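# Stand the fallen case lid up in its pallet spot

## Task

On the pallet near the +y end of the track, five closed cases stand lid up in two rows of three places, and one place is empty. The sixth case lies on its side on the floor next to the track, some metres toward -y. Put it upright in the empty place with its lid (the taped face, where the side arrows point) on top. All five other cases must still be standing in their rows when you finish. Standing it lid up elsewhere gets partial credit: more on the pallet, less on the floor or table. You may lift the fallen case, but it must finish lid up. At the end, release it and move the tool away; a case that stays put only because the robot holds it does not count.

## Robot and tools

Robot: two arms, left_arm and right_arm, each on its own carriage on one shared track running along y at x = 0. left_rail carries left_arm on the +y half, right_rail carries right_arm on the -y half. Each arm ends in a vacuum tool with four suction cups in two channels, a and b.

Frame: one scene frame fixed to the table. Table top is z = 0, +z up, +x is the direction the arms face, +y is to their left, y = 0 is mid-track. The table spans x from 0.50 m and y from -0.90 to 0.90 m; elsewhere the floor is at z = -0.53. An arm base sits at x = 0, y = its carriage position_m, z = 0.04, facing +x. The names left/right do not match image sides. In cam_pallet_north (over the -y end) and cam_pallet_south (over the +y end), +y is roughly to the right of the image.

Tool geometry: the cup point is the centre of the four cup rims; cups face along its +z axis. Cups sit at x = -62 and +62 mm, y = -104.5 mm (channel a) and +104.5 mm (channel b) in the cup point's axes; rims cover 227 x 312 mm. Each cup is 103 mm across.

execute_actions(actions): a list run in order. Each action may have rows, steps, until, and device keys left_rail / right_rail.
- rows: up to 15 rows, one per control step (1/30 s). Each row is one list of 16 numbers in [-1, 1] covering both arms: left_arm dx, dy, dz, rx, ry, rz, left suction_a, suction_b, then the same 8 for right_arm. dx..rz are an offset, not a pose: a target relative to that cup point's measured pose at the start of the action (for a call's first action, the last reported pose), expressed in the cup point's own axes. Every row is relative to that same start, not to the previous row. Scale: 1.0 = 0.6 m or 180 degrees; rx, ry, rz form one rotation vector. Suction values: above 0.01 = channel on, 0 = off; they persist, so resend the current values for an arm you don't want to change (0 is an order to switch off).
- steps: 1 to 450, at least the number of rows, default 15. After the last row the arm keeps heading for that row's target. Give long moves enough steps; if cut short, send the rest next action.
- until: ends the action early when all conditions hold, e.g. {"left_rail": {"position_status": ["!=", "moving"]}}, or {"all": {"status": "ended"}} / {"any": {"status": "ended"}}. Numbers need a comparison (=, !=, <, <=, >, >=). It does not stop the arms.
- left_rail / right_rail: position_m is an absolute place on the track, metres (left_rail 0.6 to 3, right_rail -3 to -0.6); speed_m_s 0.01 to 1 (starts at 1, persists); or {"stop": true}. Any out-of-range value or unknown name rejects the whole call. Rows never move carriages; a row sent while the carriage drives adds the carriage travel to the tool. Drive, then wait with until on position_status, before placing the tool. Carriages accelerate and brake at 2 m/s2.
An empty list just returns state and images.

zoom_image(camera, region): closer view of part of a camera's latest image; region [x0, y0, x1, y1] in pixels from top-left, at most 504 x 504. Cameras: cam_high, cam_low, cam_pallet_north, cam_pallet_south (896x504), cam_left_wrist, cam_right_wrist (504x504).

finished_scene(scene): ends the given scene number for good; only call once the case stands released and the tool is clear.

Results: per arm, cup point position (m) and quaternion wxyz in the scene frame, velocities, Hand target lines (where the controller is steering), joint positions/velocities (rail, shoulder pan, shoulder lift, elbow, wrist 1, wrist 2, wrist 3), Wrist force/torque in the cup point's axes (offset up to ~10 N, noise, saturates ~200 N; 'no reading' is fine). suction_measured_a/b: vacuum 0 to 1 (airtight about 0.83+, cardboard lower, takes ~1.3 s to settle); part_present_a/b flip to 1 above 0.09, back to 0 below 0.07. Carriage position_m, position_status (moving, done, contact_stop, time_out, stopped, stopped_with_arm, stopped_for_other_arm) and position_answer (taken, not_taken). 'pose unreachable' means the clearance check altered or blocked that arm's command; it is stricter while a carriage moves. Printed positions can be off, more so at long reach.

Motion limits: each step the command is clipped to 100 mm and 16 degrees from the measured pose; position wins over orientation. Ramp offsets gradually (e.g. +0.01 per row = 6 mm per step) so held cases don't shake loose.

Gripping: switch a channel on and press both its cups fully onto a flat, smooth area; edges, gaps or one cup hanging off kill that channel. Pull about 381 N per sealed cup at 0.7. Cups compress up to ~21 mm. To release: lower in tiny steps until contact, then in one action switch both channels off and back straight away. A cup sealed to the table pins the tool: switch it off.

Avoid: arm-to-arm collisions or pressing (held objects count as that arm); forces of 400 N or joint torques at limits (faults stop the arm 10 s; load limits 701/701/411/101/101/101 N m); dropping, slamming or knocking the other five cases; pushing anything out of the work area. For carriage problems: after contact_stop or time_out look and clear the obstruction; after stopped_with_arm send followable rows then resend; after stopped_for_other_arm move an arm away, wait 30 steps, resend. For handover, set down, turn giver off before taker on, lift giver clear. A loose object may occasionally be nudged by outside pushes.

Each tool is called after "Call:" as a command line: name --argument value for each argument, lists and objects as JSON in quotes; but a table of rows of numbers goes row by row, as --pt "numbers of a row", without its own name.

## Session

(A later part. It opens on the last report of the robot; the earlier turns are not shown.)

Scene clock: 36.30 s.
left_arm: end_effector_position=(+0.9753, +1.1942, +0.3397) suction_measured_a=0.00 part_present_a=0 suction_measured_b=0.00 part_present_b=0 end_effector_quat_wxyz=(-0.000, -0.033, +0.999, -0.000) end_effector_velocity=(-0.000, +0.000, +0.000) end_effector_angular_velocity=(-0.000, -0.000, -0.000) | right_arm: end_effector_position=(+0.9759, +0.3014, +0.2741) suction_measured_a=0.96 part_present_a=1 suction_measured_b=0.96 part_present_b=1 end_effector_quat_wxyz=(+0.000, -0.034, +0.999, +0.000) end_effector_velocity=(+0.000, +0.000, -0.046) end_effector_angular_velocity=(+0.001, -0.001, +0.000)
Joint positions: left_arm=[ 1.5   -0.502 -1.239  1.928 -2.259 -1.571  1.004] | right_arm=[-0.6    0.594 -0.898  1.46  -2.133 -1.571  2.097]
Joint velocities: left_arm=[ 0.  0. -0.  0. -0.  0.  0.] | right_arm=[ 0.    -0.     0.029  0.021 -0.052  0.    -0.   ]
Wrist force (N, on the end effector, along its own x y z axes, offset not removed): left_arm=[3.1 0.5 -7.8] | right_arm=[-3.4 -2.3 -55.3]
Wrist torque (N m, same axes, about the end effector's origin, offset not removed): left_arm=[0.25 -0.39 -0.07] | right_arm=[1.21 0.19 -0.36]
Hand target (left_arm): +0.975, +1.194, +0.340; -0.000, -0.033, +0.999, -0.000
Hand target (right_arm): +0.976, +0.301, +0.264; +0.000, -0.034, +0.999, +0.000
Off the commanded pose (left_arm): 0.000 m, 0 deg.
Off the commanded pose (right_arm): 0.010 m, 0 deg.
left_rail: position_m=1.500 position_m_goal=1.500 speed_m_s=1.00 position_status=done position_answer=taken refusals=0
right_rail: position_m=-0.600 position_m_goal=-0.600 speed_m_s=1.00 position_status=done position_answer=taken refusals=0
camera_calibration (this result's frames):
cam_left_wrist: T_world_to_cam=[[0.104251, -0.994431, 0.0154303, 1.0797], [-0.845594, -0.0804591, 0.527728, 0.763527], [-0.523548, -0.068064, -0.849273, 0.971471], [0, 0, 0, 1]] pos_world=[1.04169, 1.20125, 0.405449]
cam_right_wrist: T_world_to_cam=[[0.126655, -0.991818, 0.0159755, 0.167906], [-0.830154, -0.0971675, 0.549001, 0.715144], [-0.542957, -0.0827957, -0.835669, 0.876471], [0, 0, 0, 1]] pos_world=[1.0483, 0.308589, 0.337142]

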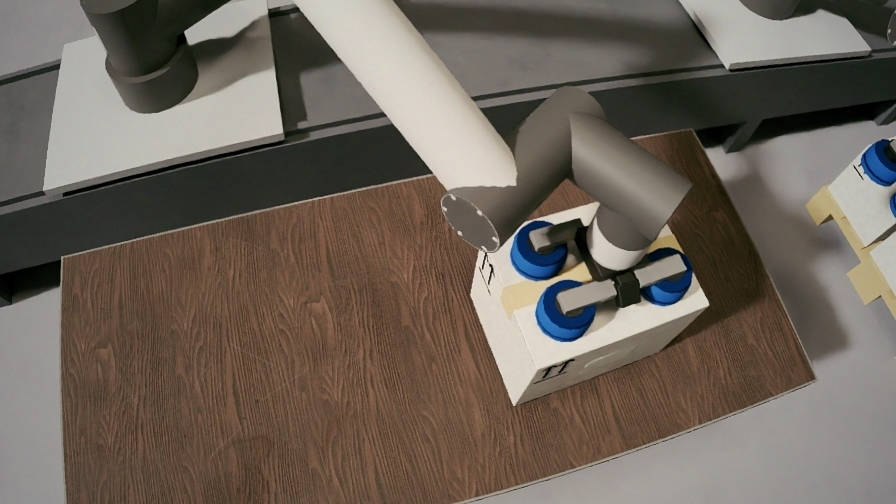

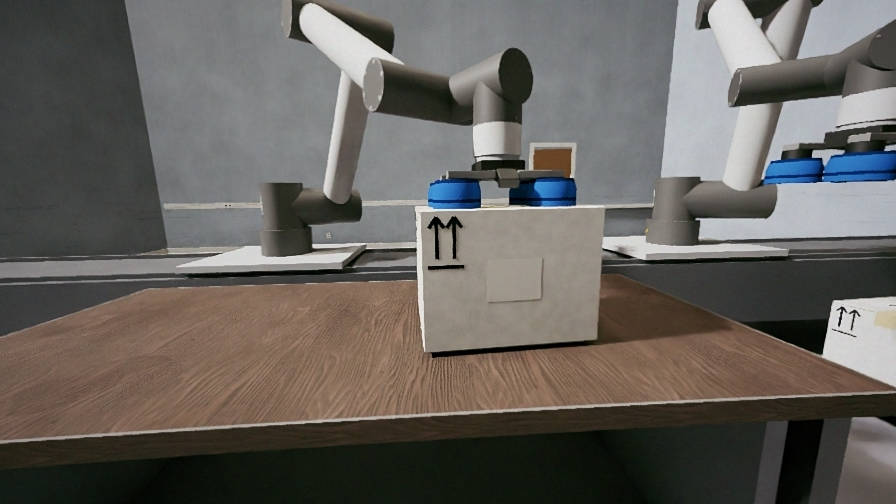

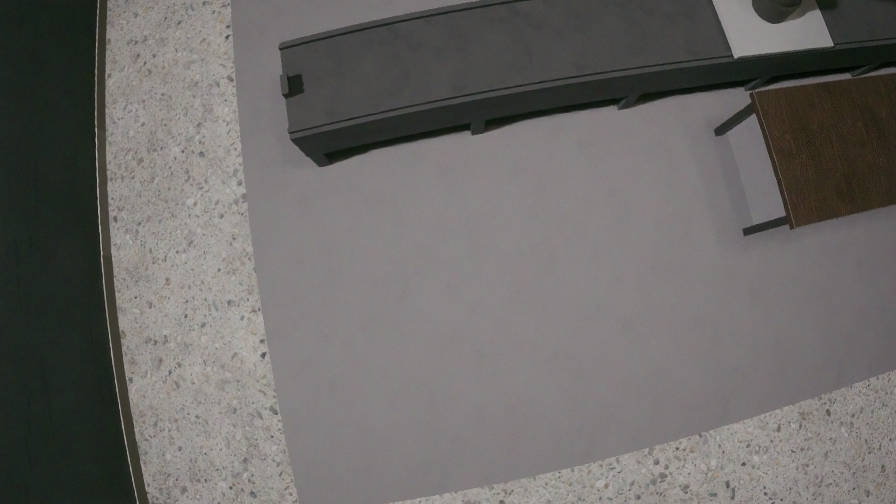

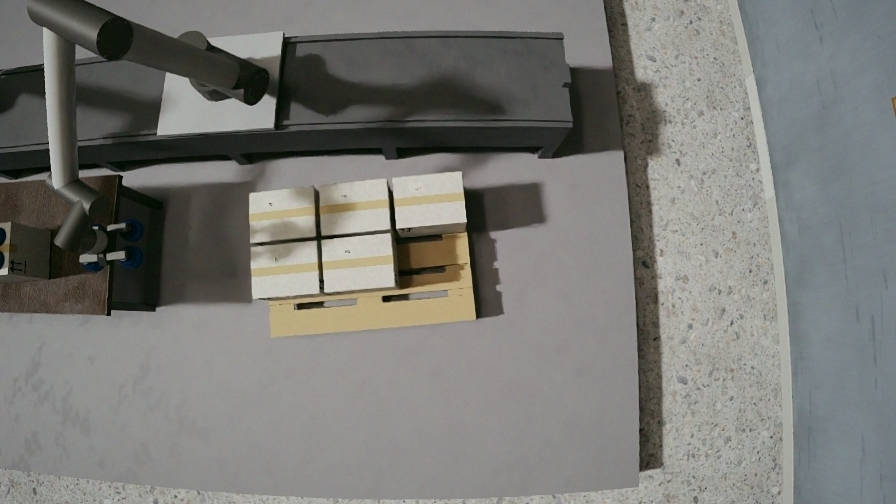

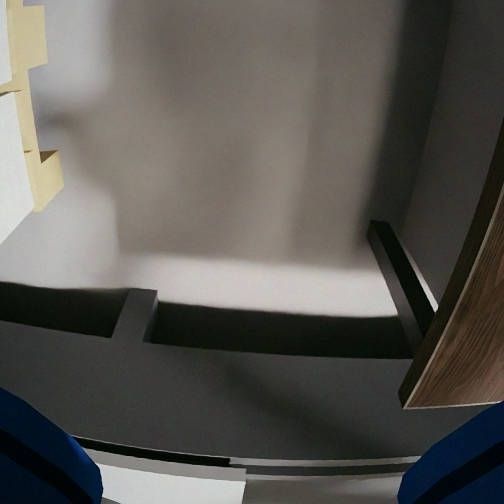

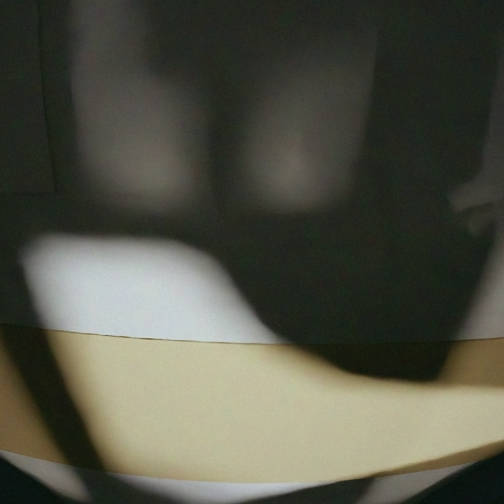

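Call:
zoom_image --camera "cam_low" --region '[400, 140, 620, 240]'

Call:
execute_actions --actions '[]'

Region (400, 140, 620, 240) of cam_low's 896x504 image, scaled by 2.291, with more detail than that image has; it fills the top 229 rows of this view, and the rest is white.

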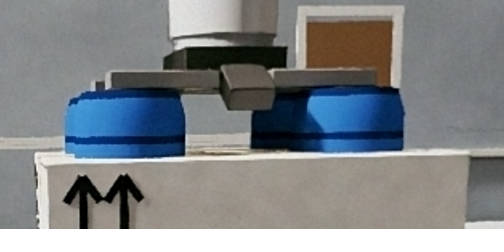

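Scene clock: 36.77 s.
left_arm: end_effector_position=(+0.9753, +1.1942, +0.3397) suction_measured_a=0.00 part_present_a=0 suction_measured_b=0.00 part_present_b=0 end_effector_quat_wxyz=(-0.000, -0.033, +0.999, -0.000) end_effector_velocity=(-0.000, -0.000, +0.000) end_effector_angular_velocity=(-0.000, -0.000, +0.000) | right_arm: end_effector_position=(+0.9758, +0.3014, +0.2641) suction_measured_a=0.96 part_present_a=1 suction_measured_b=0.96 part_present_b=1 end_effector_quat_wxyz=(+0.000, -0.034, +0.999, +0.000) end_effector_velocity=(-0.000, -0.000, -0.002) end_effector_angular_velocity=(+0.000, -0.000, -0.000)
Joint positions: left_arm=[ 1.5   -0.502 -1.239  1.928 -2.259 -1.571  1.004] | right_arm=[-0.6    0.594 -0.892  1.465 -2.144 -1.571  2.097]
Joint velocities: left_arm=[ 0. -0. -0.  0. -0. -0. -0.] | right_arm=[ 0.    -0.     0.001  0.001 -0.002  0.     0.   ]
Wrist force (N, on the end effector, along its own x y z axes, offset not removed): left_arm=[-1.2 -3.5 -11.2] | right_arm=[-2.8 -4.6 -49.4]
Wrist torque (N m, same axes, about the end effector's origin, offset not removed): left_arm=[-0.38 -0.16 -0.06] | right_arm=[1.17 0.34 -0.39]
Hand target (left_arm): +0.975, +1.194, +0.340; -0.000, -0.033, +0.999, -0.000
Hand target (right_arm): +0.976, +0.301, +0.264; +0.000, -0.034, +0.999, +0.000
Off the commanded pose (left_arm): 0.000 m, 0 deg.
Off the commanded pose (right_arm): 0.000 m, 0 deg.
left_rail: position_m=1.500 position_m_goal=1.500 speed_m_s=1.00 position_status=done position_answer=taken refusals=0
right_rail: position_m=-0.600 position_m_goal=-0.600 speed_m_s=1.00 position_status=done position_answer=taken refusals=0
camera_calibration (this result's frames):
cam_left_wrist: T_world_to_cam=[[0.104251, -0.994431, 0.0154302, 1.0797], [-0.845594, -0.080459, 0.527728, 0.763527], [-0.523548, -0.0680638, -0.849273, 0.971471], [0, 0, 0, 1]] pos_world=[1.04169, 1.20125, 0.40545]
cam_right_wrist: T_world_to_cam=[[0.126659, -0.991815, 0.0161191, 0.167974], [-0.830009, -0.0970692, 0.549238, 0.72034], [-0.543178, -0.0829447, -0.835511, 0.868248], [0, 0, 0, 1]] pos_world=[1.04823, 0.308539, 0.327086]

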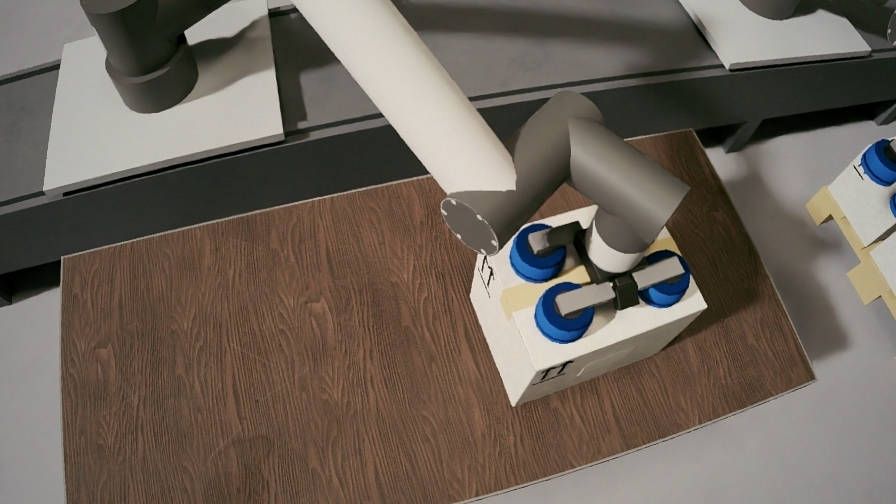

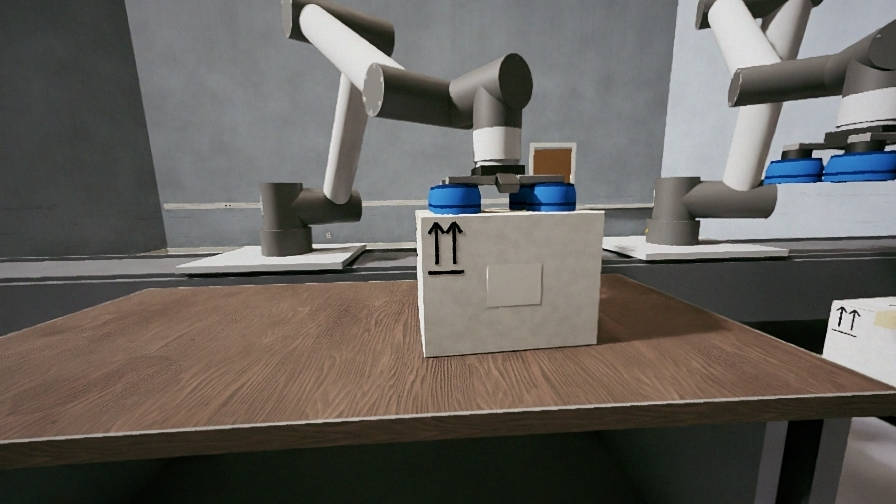

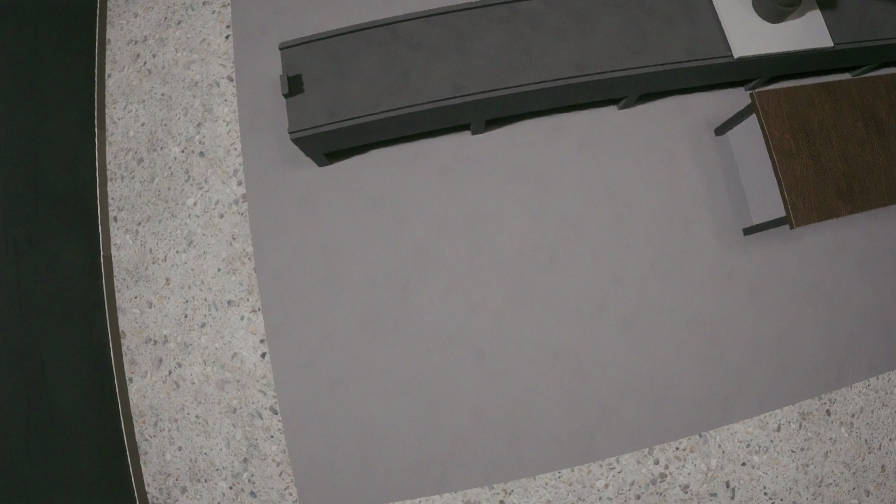

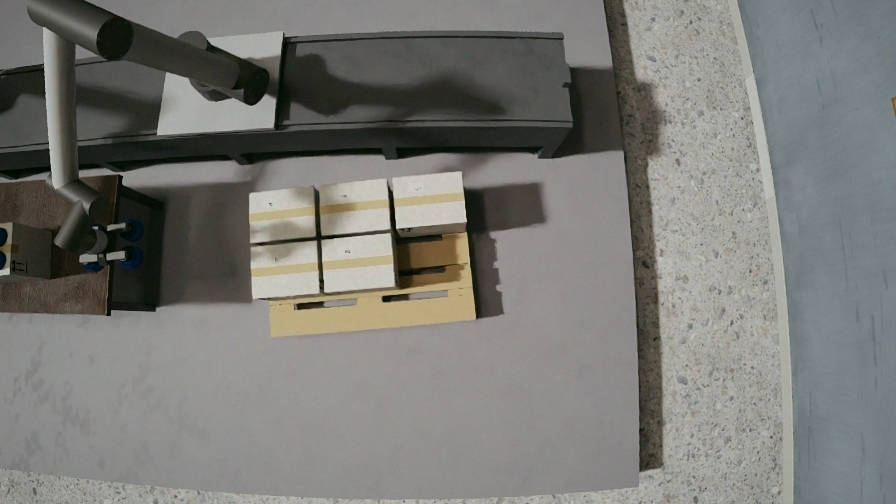

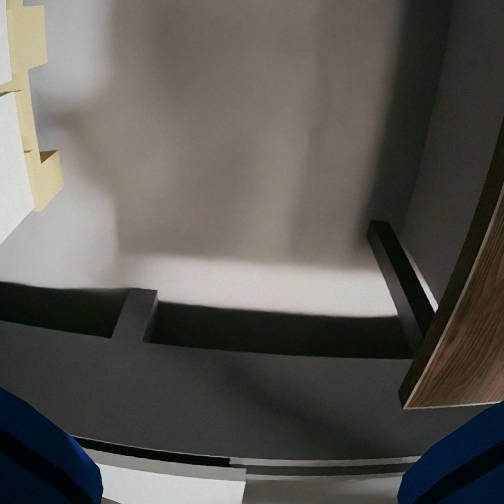

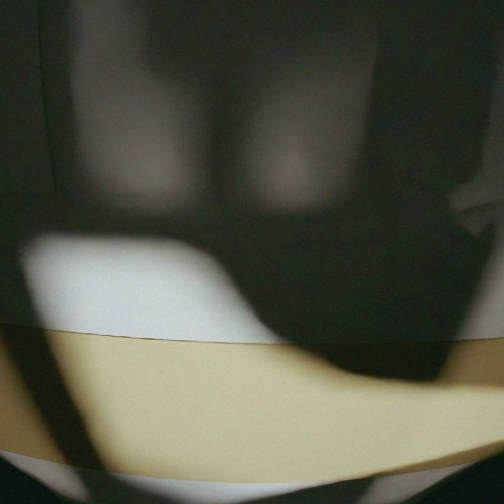

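Call:
execute_actions --actions '[{"rows": [[0,0,0,0,0,0,0,0, 0,0,0.0035,0,0,0,1,1]], "steps": 1}]'

Scene clock: 37.00 s.
left_arm: end_effector_position=(+0.9753, +1.1942, +0.3397) suction_measured_a=0.00 part_present_a=0 suction_measured_b=0.00 part_present_b=0 end_effector_quat_wxyz=(-0.000, -0.033, +0.999, -0.000) end_effector_velocity=(+0.000, +0.000, +0.000) end_effector_angular_velocity=(-0.000, -0.000, -0.000) | right_arm: end_effector_position=(+0.9758, +0.3014, +0.2639) suction_measured_a=0.96 part_present_a=1 suction_measured_b=0.96 part_present_b=1 end_effector_quat_wxyz=(+0.000, -0.034, +0.999, +0.000) end_effector_velocity=(+0.000, +0.000, -0.004) end_effector_angular_velocity=(+0.000, -0.000, -0.000)
Joint positions: left_arm=[ 1.5   -0.502 -1.239  1.928 -2.259 -1.571  1.004] | right_arm=[-0.6    0.594 -0.892  1.465 -2.144 -1.571  2.097]
Joint velocities: left_arm=[ 0.  0. -0. -0.  0. -0.  0.] | right_arm=[ 0.    -0.     0.002  0.002 -0.004 -0.     0.   ]
Wrist force (N, on the end effector, along its own x y z axes, offset not removed): left_arm=[-5.1 -4.2 -12.0] | right_arm=[-0.6 -2.7 -49.1]
Wrist torque (N m, same axes, about the end effector's origin, offset not removed): left_arm=[-0.50 0.44 -0.20] | right_arm=[1.45 0.09 -0.37]
Hand target (left_arm): +0.975, +1.194, +0.340; -0.000, -0.033, +0.999, -0.000
Hand target (right_arm): +0.976, +0.301, +0.262; +0.000, -0.034, +0.999, +0.000
Off the commanded pose (left_arm): 0.000 m, 0 deg.
Off the commanded pose (right_arm): 0.002 m, 0 deg.
left_rail: position_m=1.500 position_m_goal=1.500 speed_m_s=1.00 position_status=done position_answer=taken refusals=0
right_rail: position_m=-0.600 position_m_goal=-0.600 speed_m_s=1.00 position_status=done position_answer=taken refusals=0
camera_calibration (this result's frames):
cam_left_wrist: T_world_to_cam=[[0.104251, -0.994431, 0.0154303, 1.0797], [-0.845594, -0.0804592, 0.527728, 0.763527], [-0.523548, -0.0680639, -0.849273, 0.971471], [0, 0, 0, 1]] pos_world=[1.04169, 1.20125, 0.405449]
cam_right_wrist: T_world_to_cam=[[0.126659, -0.991815, 0.0161184, 0.167976], [-0.83001, -0.09707, 0.549237, 0.720465], [-0.543177, -0.0829443, -0.835511, 0.868051], [0, 0, 0, 1]] pos_world=[1.04822, 0.308536, 0.326853]

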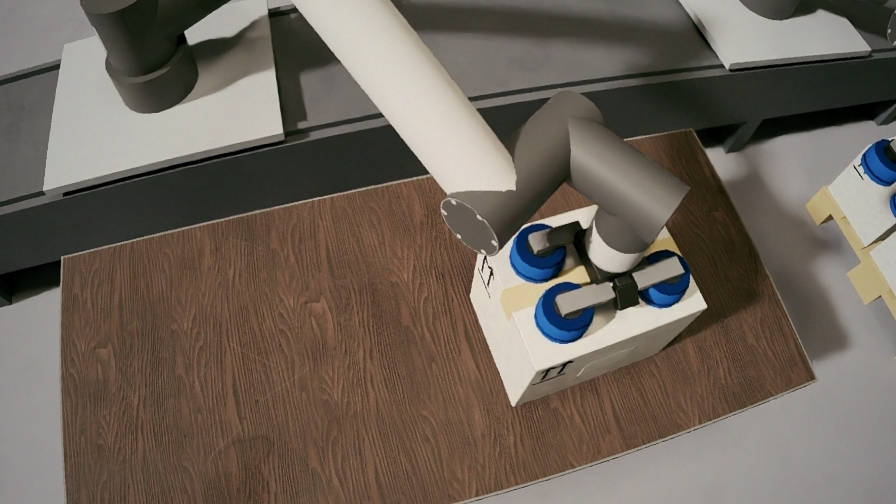

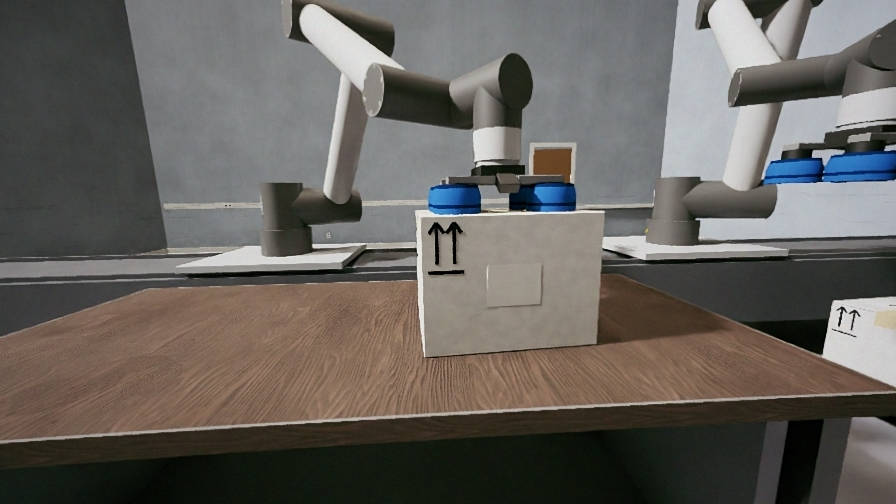

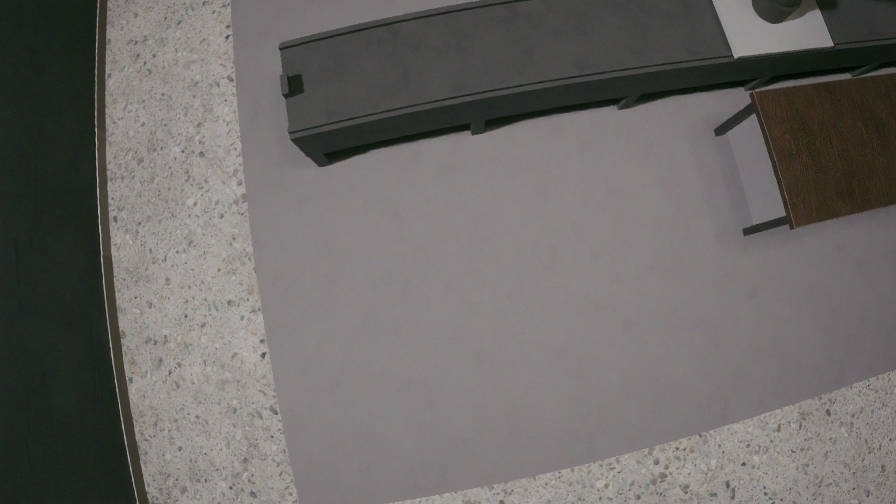

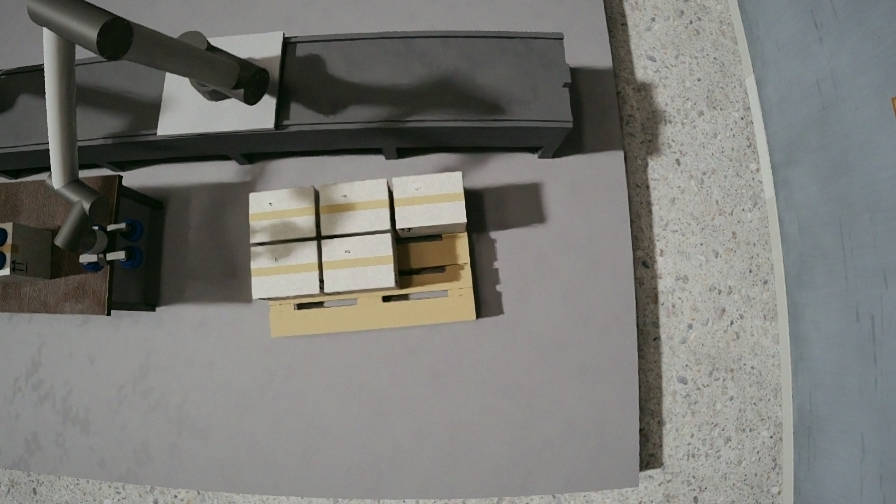

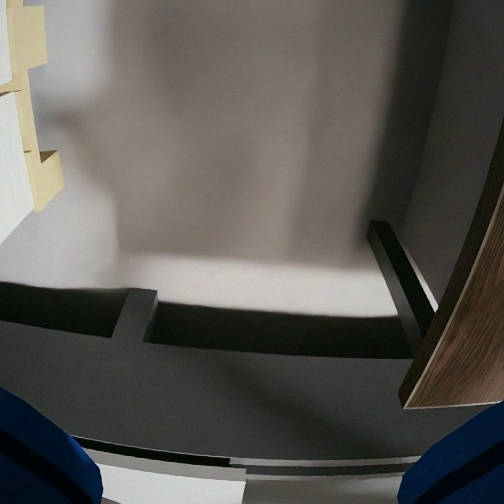

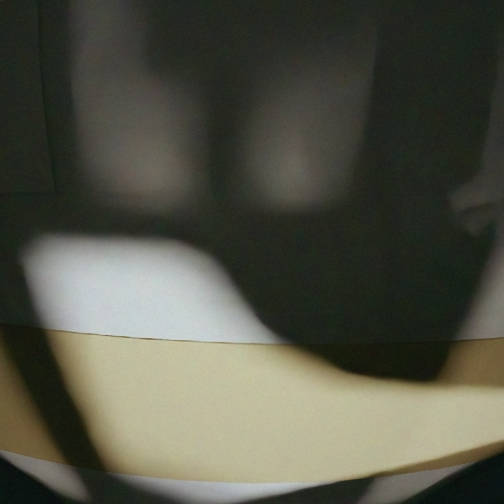

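Call:
zoom_image --camera "cam_high" --region '[460, 180, 730, 420]'

Region (460, 180, 730, 420) of cam_high's 896x504 image, scaled by 1.867, with more detail than that image has.

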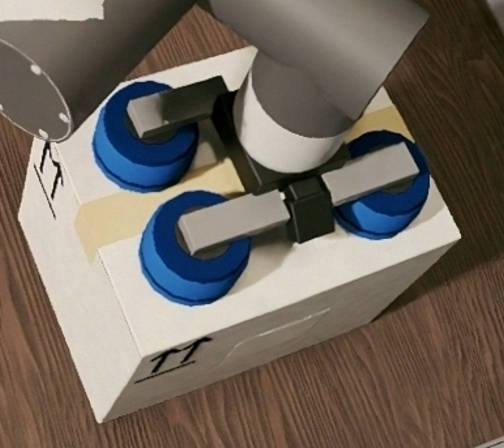

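Call:
execute_actions --actions '[]'

Scene clock: 37.43 s.
left_arm: end_effector_position=(+0.9753, +1.1942, +0.3397) suction_measured_a=0.00 part_present_a=0 suction_measured_b=0.00 part_present_b=0 end_effector_quat_wxyz=(-0.000, -0.033, +0.999, -0.000) end_effector_velocity=(-0.000, -0.000, +0.000) end_effector_angular_velocity=(-0.000, -0.000, +0.000) | right_arm: end_effector_position=(+0.9758, +0.3014, +0.2625) suction_measured_a=0.96 part_present_a=1 suction_measured_b=0.96 part_present_b=1 end_effector_quat_wxyz=(+0.000, -0.034, +0.999, +0.000) end_effector_velocity=(-0.000, +0.000, -0.001) end_effector_angular_velocity=(+0.000, -0.000, +0.000)
Joint positions: left_arm=[ 1.5   -0.502 -1.239  1.928 -2.259 -1.571  1.004] | right_arm=[-0.6    0.594 -0.891  1.465 -2.146 -1.571  2.097]
Joint velocities: left_arm=[ 0. -0. -0.  0.  0.  0. -0.] | right_arm=[ 0.     0.     0.     0.    -0.001  0.    -0.   ]
Wrist force (N, on the end effector, along its own x y z axes, offset not removed): left_arm=[-2.9 -12.3 -12.6] | right_arm=[12.9 -4.7 -113.1]
Wrist torque (N m, same axes, about the end effector's origin, offset not removed): left_arm=[-1.55 0.22 -0.11] | right_arm=[12.15 7.43 1.12]
Hand target (left_arm): +0.975, +1.194, +0.340; -0.000, -0.033, +0.999, -0.000
Hand target (right_arm): +0.976, +0.301, +0.262; +0.000, -0.034, +0.999, +0.000
Off the commanded pose (left_arm): 0.000 m, 0 deg.
Off the commanded pose (right_arm): 0.000 m, 0 deg.
left_rail: position_m=1.500 position_m_goal=1.500 speed_m_s=1.00 position_status=done position_answer=taken refusals=0
right_rail: position_m=-0.600 position_m_goal=-0.600 speed_m_s=1.00 position_status=done position_answer=taken refusals=0
camera_calibration (this result's frames):
cam_left_wrist: T_world_to_cam=[[0.104251, -0.994431, 0.0154306, 1.0797], [-0.845594, -0.080459, 0.527728, 0.763527], [-0.523548, -0.0680642, -0.849273, 0.971471], [0, 0, 0, 1]] pos_world=[1.04169, 1.20125, 0.40545]
cam_right_wrist: T_world_to_cam=[[0.126657, -0.991818, 0.0159862, 0.168065], [-0.830144, -0.0971616, 0.549018, 0.721496], [-0.542973, -0.0828077, -0.835657, 0.866704], [0, 0, 0, 1]] pos_world=[1.04826, 0.308562, 0.325466]

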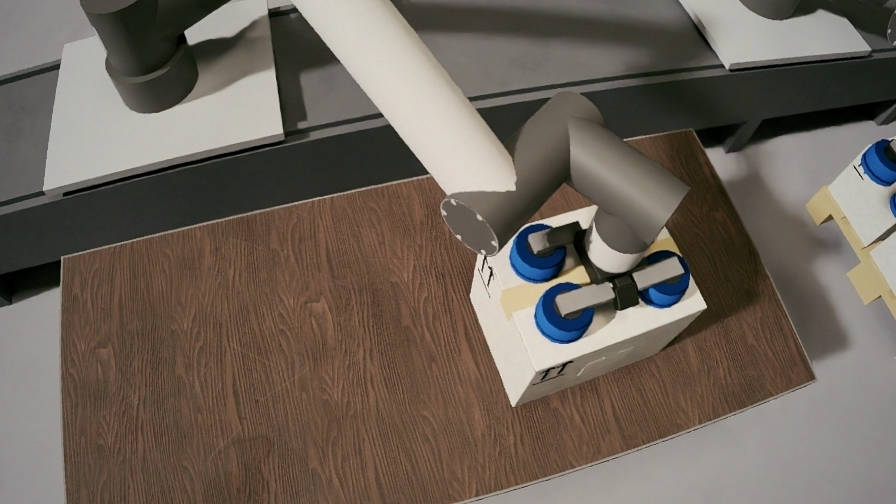

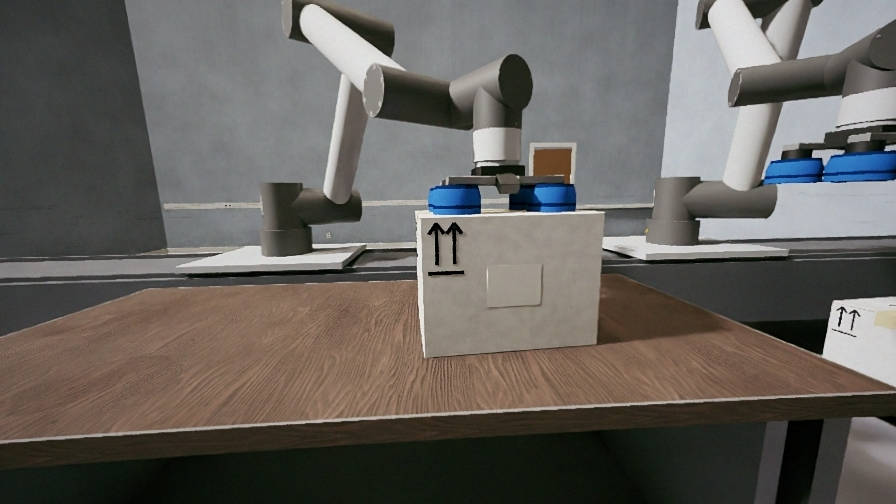

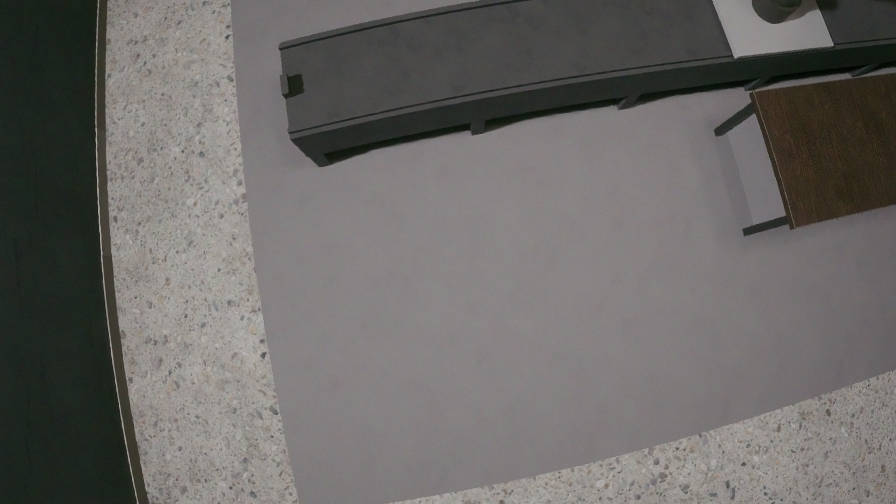

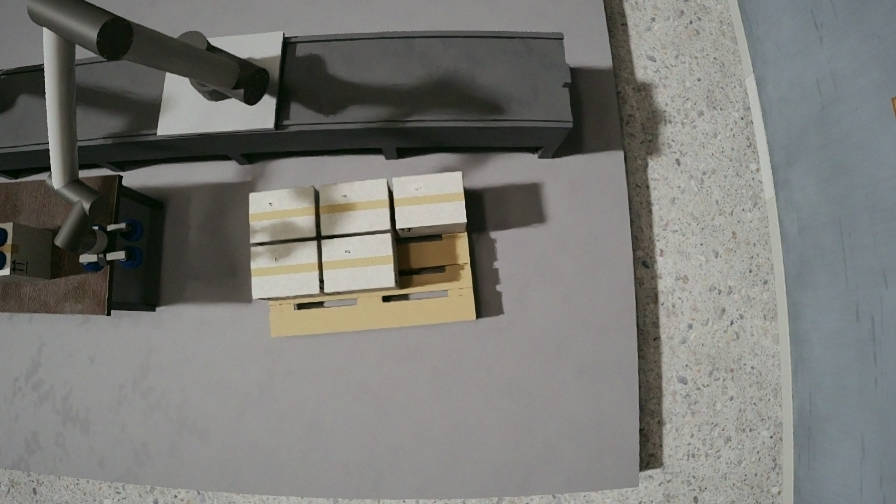

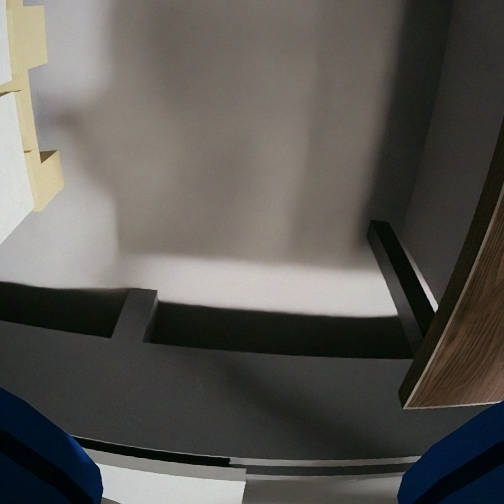

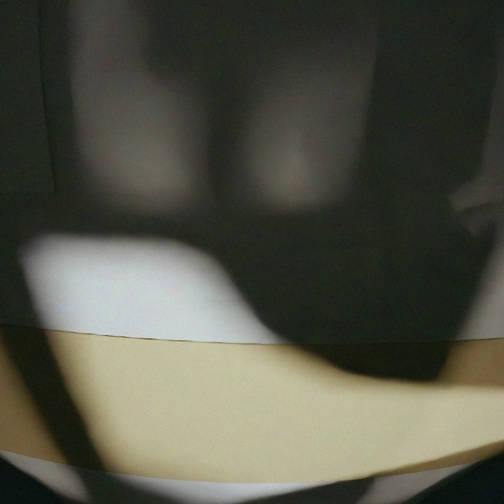

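Call:
execute_actions --actions '[{"rows": [ [0,0,0,0,0,0,0,0, 0,0,-0.006,0,0,0,0,0], [0,0,0,0,0,0,0,0, 0,0,-0.015,0,0,0,0,0], [0,0,0,0,0,0,0,0, 0,0,-0.027,0,0,0,0,0], [0,0,0,0,0,0,0,0, 0,0,-0.042,0,0,0,0,0], [0,0,0,0,0,0,0,0, 0,0,-0.06,0,0,0,0,0], [0,0,0,0,0,0,0,0, 0,0,-0.081,0,0,0,0,0], [0,0,0,0,0,0,0,0, 0,0,-0.105,0,0,0,0,0], [0,0,0,0,0,0,0,0, 0,0,-0.13,0,0,0,0,0] ], "steps": 8}]'

Scene clock: 38.00 s.
left_arm: end_effector_position=(+0.9753, +1.1942, +0.3397) suction_measured_a=0.00 part_present_a=0 suction_measured_b=0.00 part_present_b=0 end_effector_quat_wxyz=(-0.000, -0.033, +0.999, -0.000) end_effector_velocity=(+0.000, -0.000, -0.000) end_effector_angular_velocity=(+0.000, +0.000, +0.000) | right_arm: end_effector_position=(+0.9752, +0.3011, +0.2897) suction_measured_a=0.01 part_present_a=0 suction_measured_b=0.01 part_present_b=0 end_effector_quat_wxyz=(-0.000, -0.034, +0.999, -0.000) end_effector_velocity=(-0.003, -0.002, +0.243) end_effector_angular_velocity=(-0.008, +0.011, -0.000)
Joint positions: left_arm=[ 1.5   -0.502 -1.239  1.928 -2.259 -1.571  1.004] | right_arm=[-0.6    0.594 -0.908  1.453 -2.115 -1.571  2.097]
Joint velocities: left_arm=[ 0.  0.  0. -0.  0. -0. -0.] | right_arm=[ 0.     0.    -0.149 -0.119  0.281 -0.     0.   ]
Wrist force (N, on the end effector, along its own x y z axes, offset not removed): left_arm=[-2.9 0.4 -4.2] | right_arm=[-2.4 -6.1 51.6]
Wrist torque (N m, same axes, about the end effector's origin, offset not removed): left_arm=[0.18 0.27 0.10] | right_arm=[-0.93 0.40 -0.36]
Hand target (left_arm): +0.975, +1.194, +0.340; -0.000, -0.033, +0.999, -0.000
Hand target (right_arm): +0.975, +0.301, +0.340; +0.001, -0.034, +0.999, +0.001
Off the commanded pose (left_arm): 0.000 m, 0 deg.
Off the commanded pose (right_arm): 0.051 m, 0 deg.
left_rail: position_m=1.500 position_m_goal=1.500 speed_m_s=1.00 position_status=done position_answer=taken refusals=0
right_rail: position_m=-0.600 position_m_goal=-0.600 speed_m_s=1.00 position_status=done position_answer=taken refusals=0
camera_calibration (this result's frames):
cam_left_wrist: T_world_to_cam=[[0.104251, -0.994431, 0.0154305, 1.0797], [-0.845594, -0.0804591, 0.527728, 0.763527], [-0.523548, -0.0680641, -0.849273, 0.971471], [0, 0, 0, 1]] pos_world=[1.04169, 1.20125, 0.40545]
cam_right_wrist: T_world_to_cam=[[0.126709, -0.991799, 0.0166992, 0.167083], [-0.829449, -0.0967051, 0.550147, 0.704866], [-0.544021, -0.08356, -0.834901, 0.890144], [0, 0, 0, 1]] pos_world=[1.04774, 0.308258, 0.352612]

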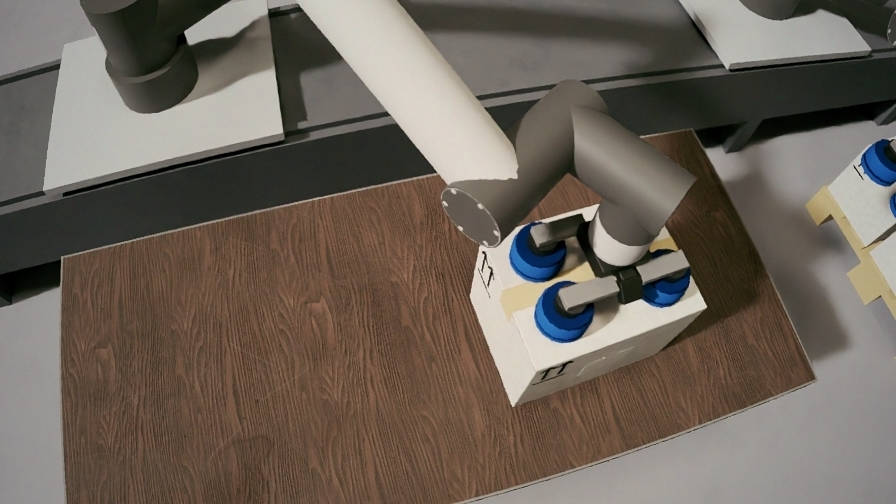

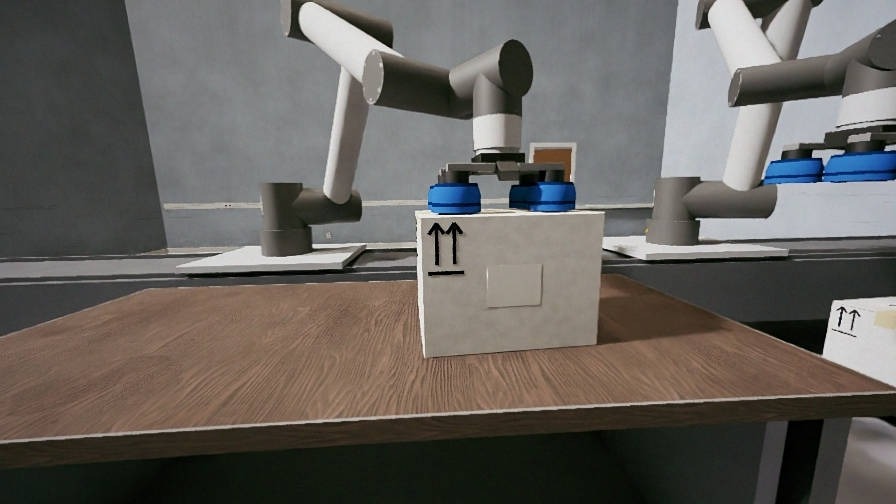

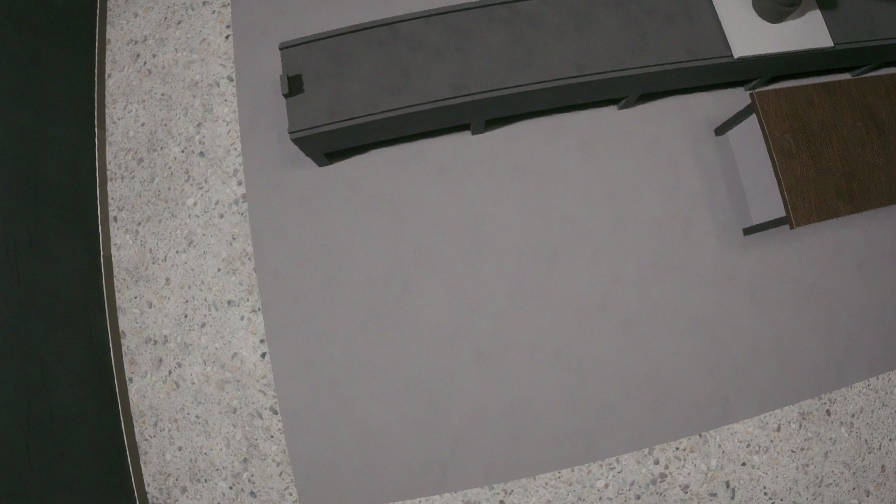

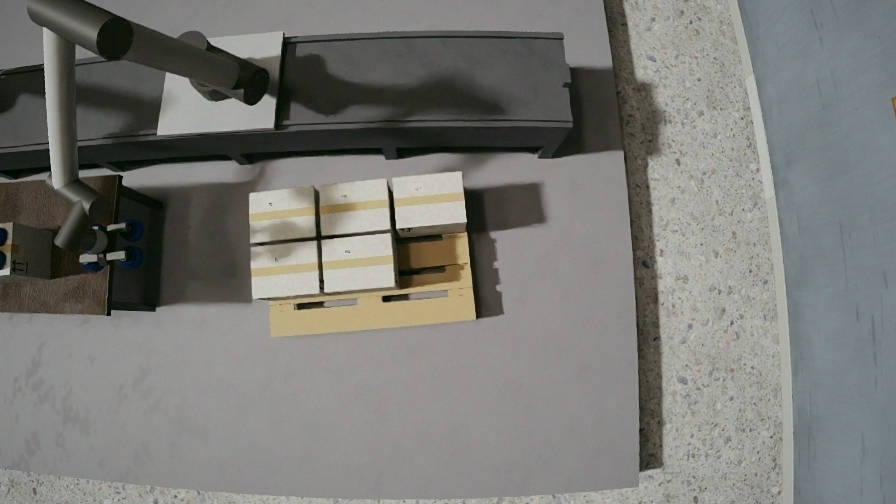

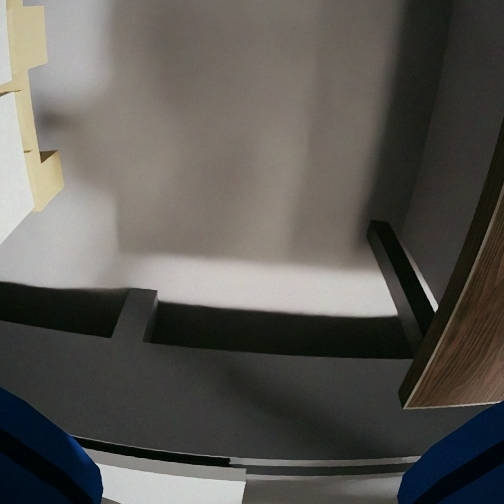

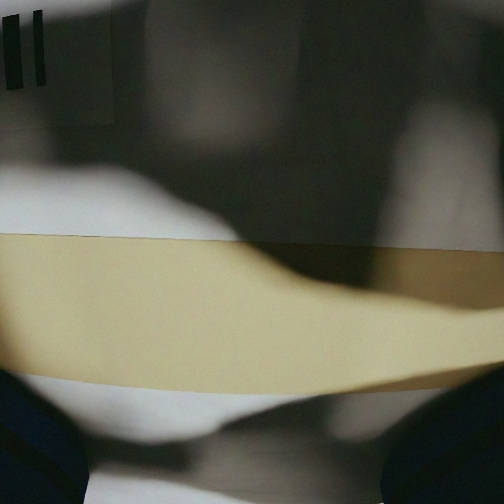

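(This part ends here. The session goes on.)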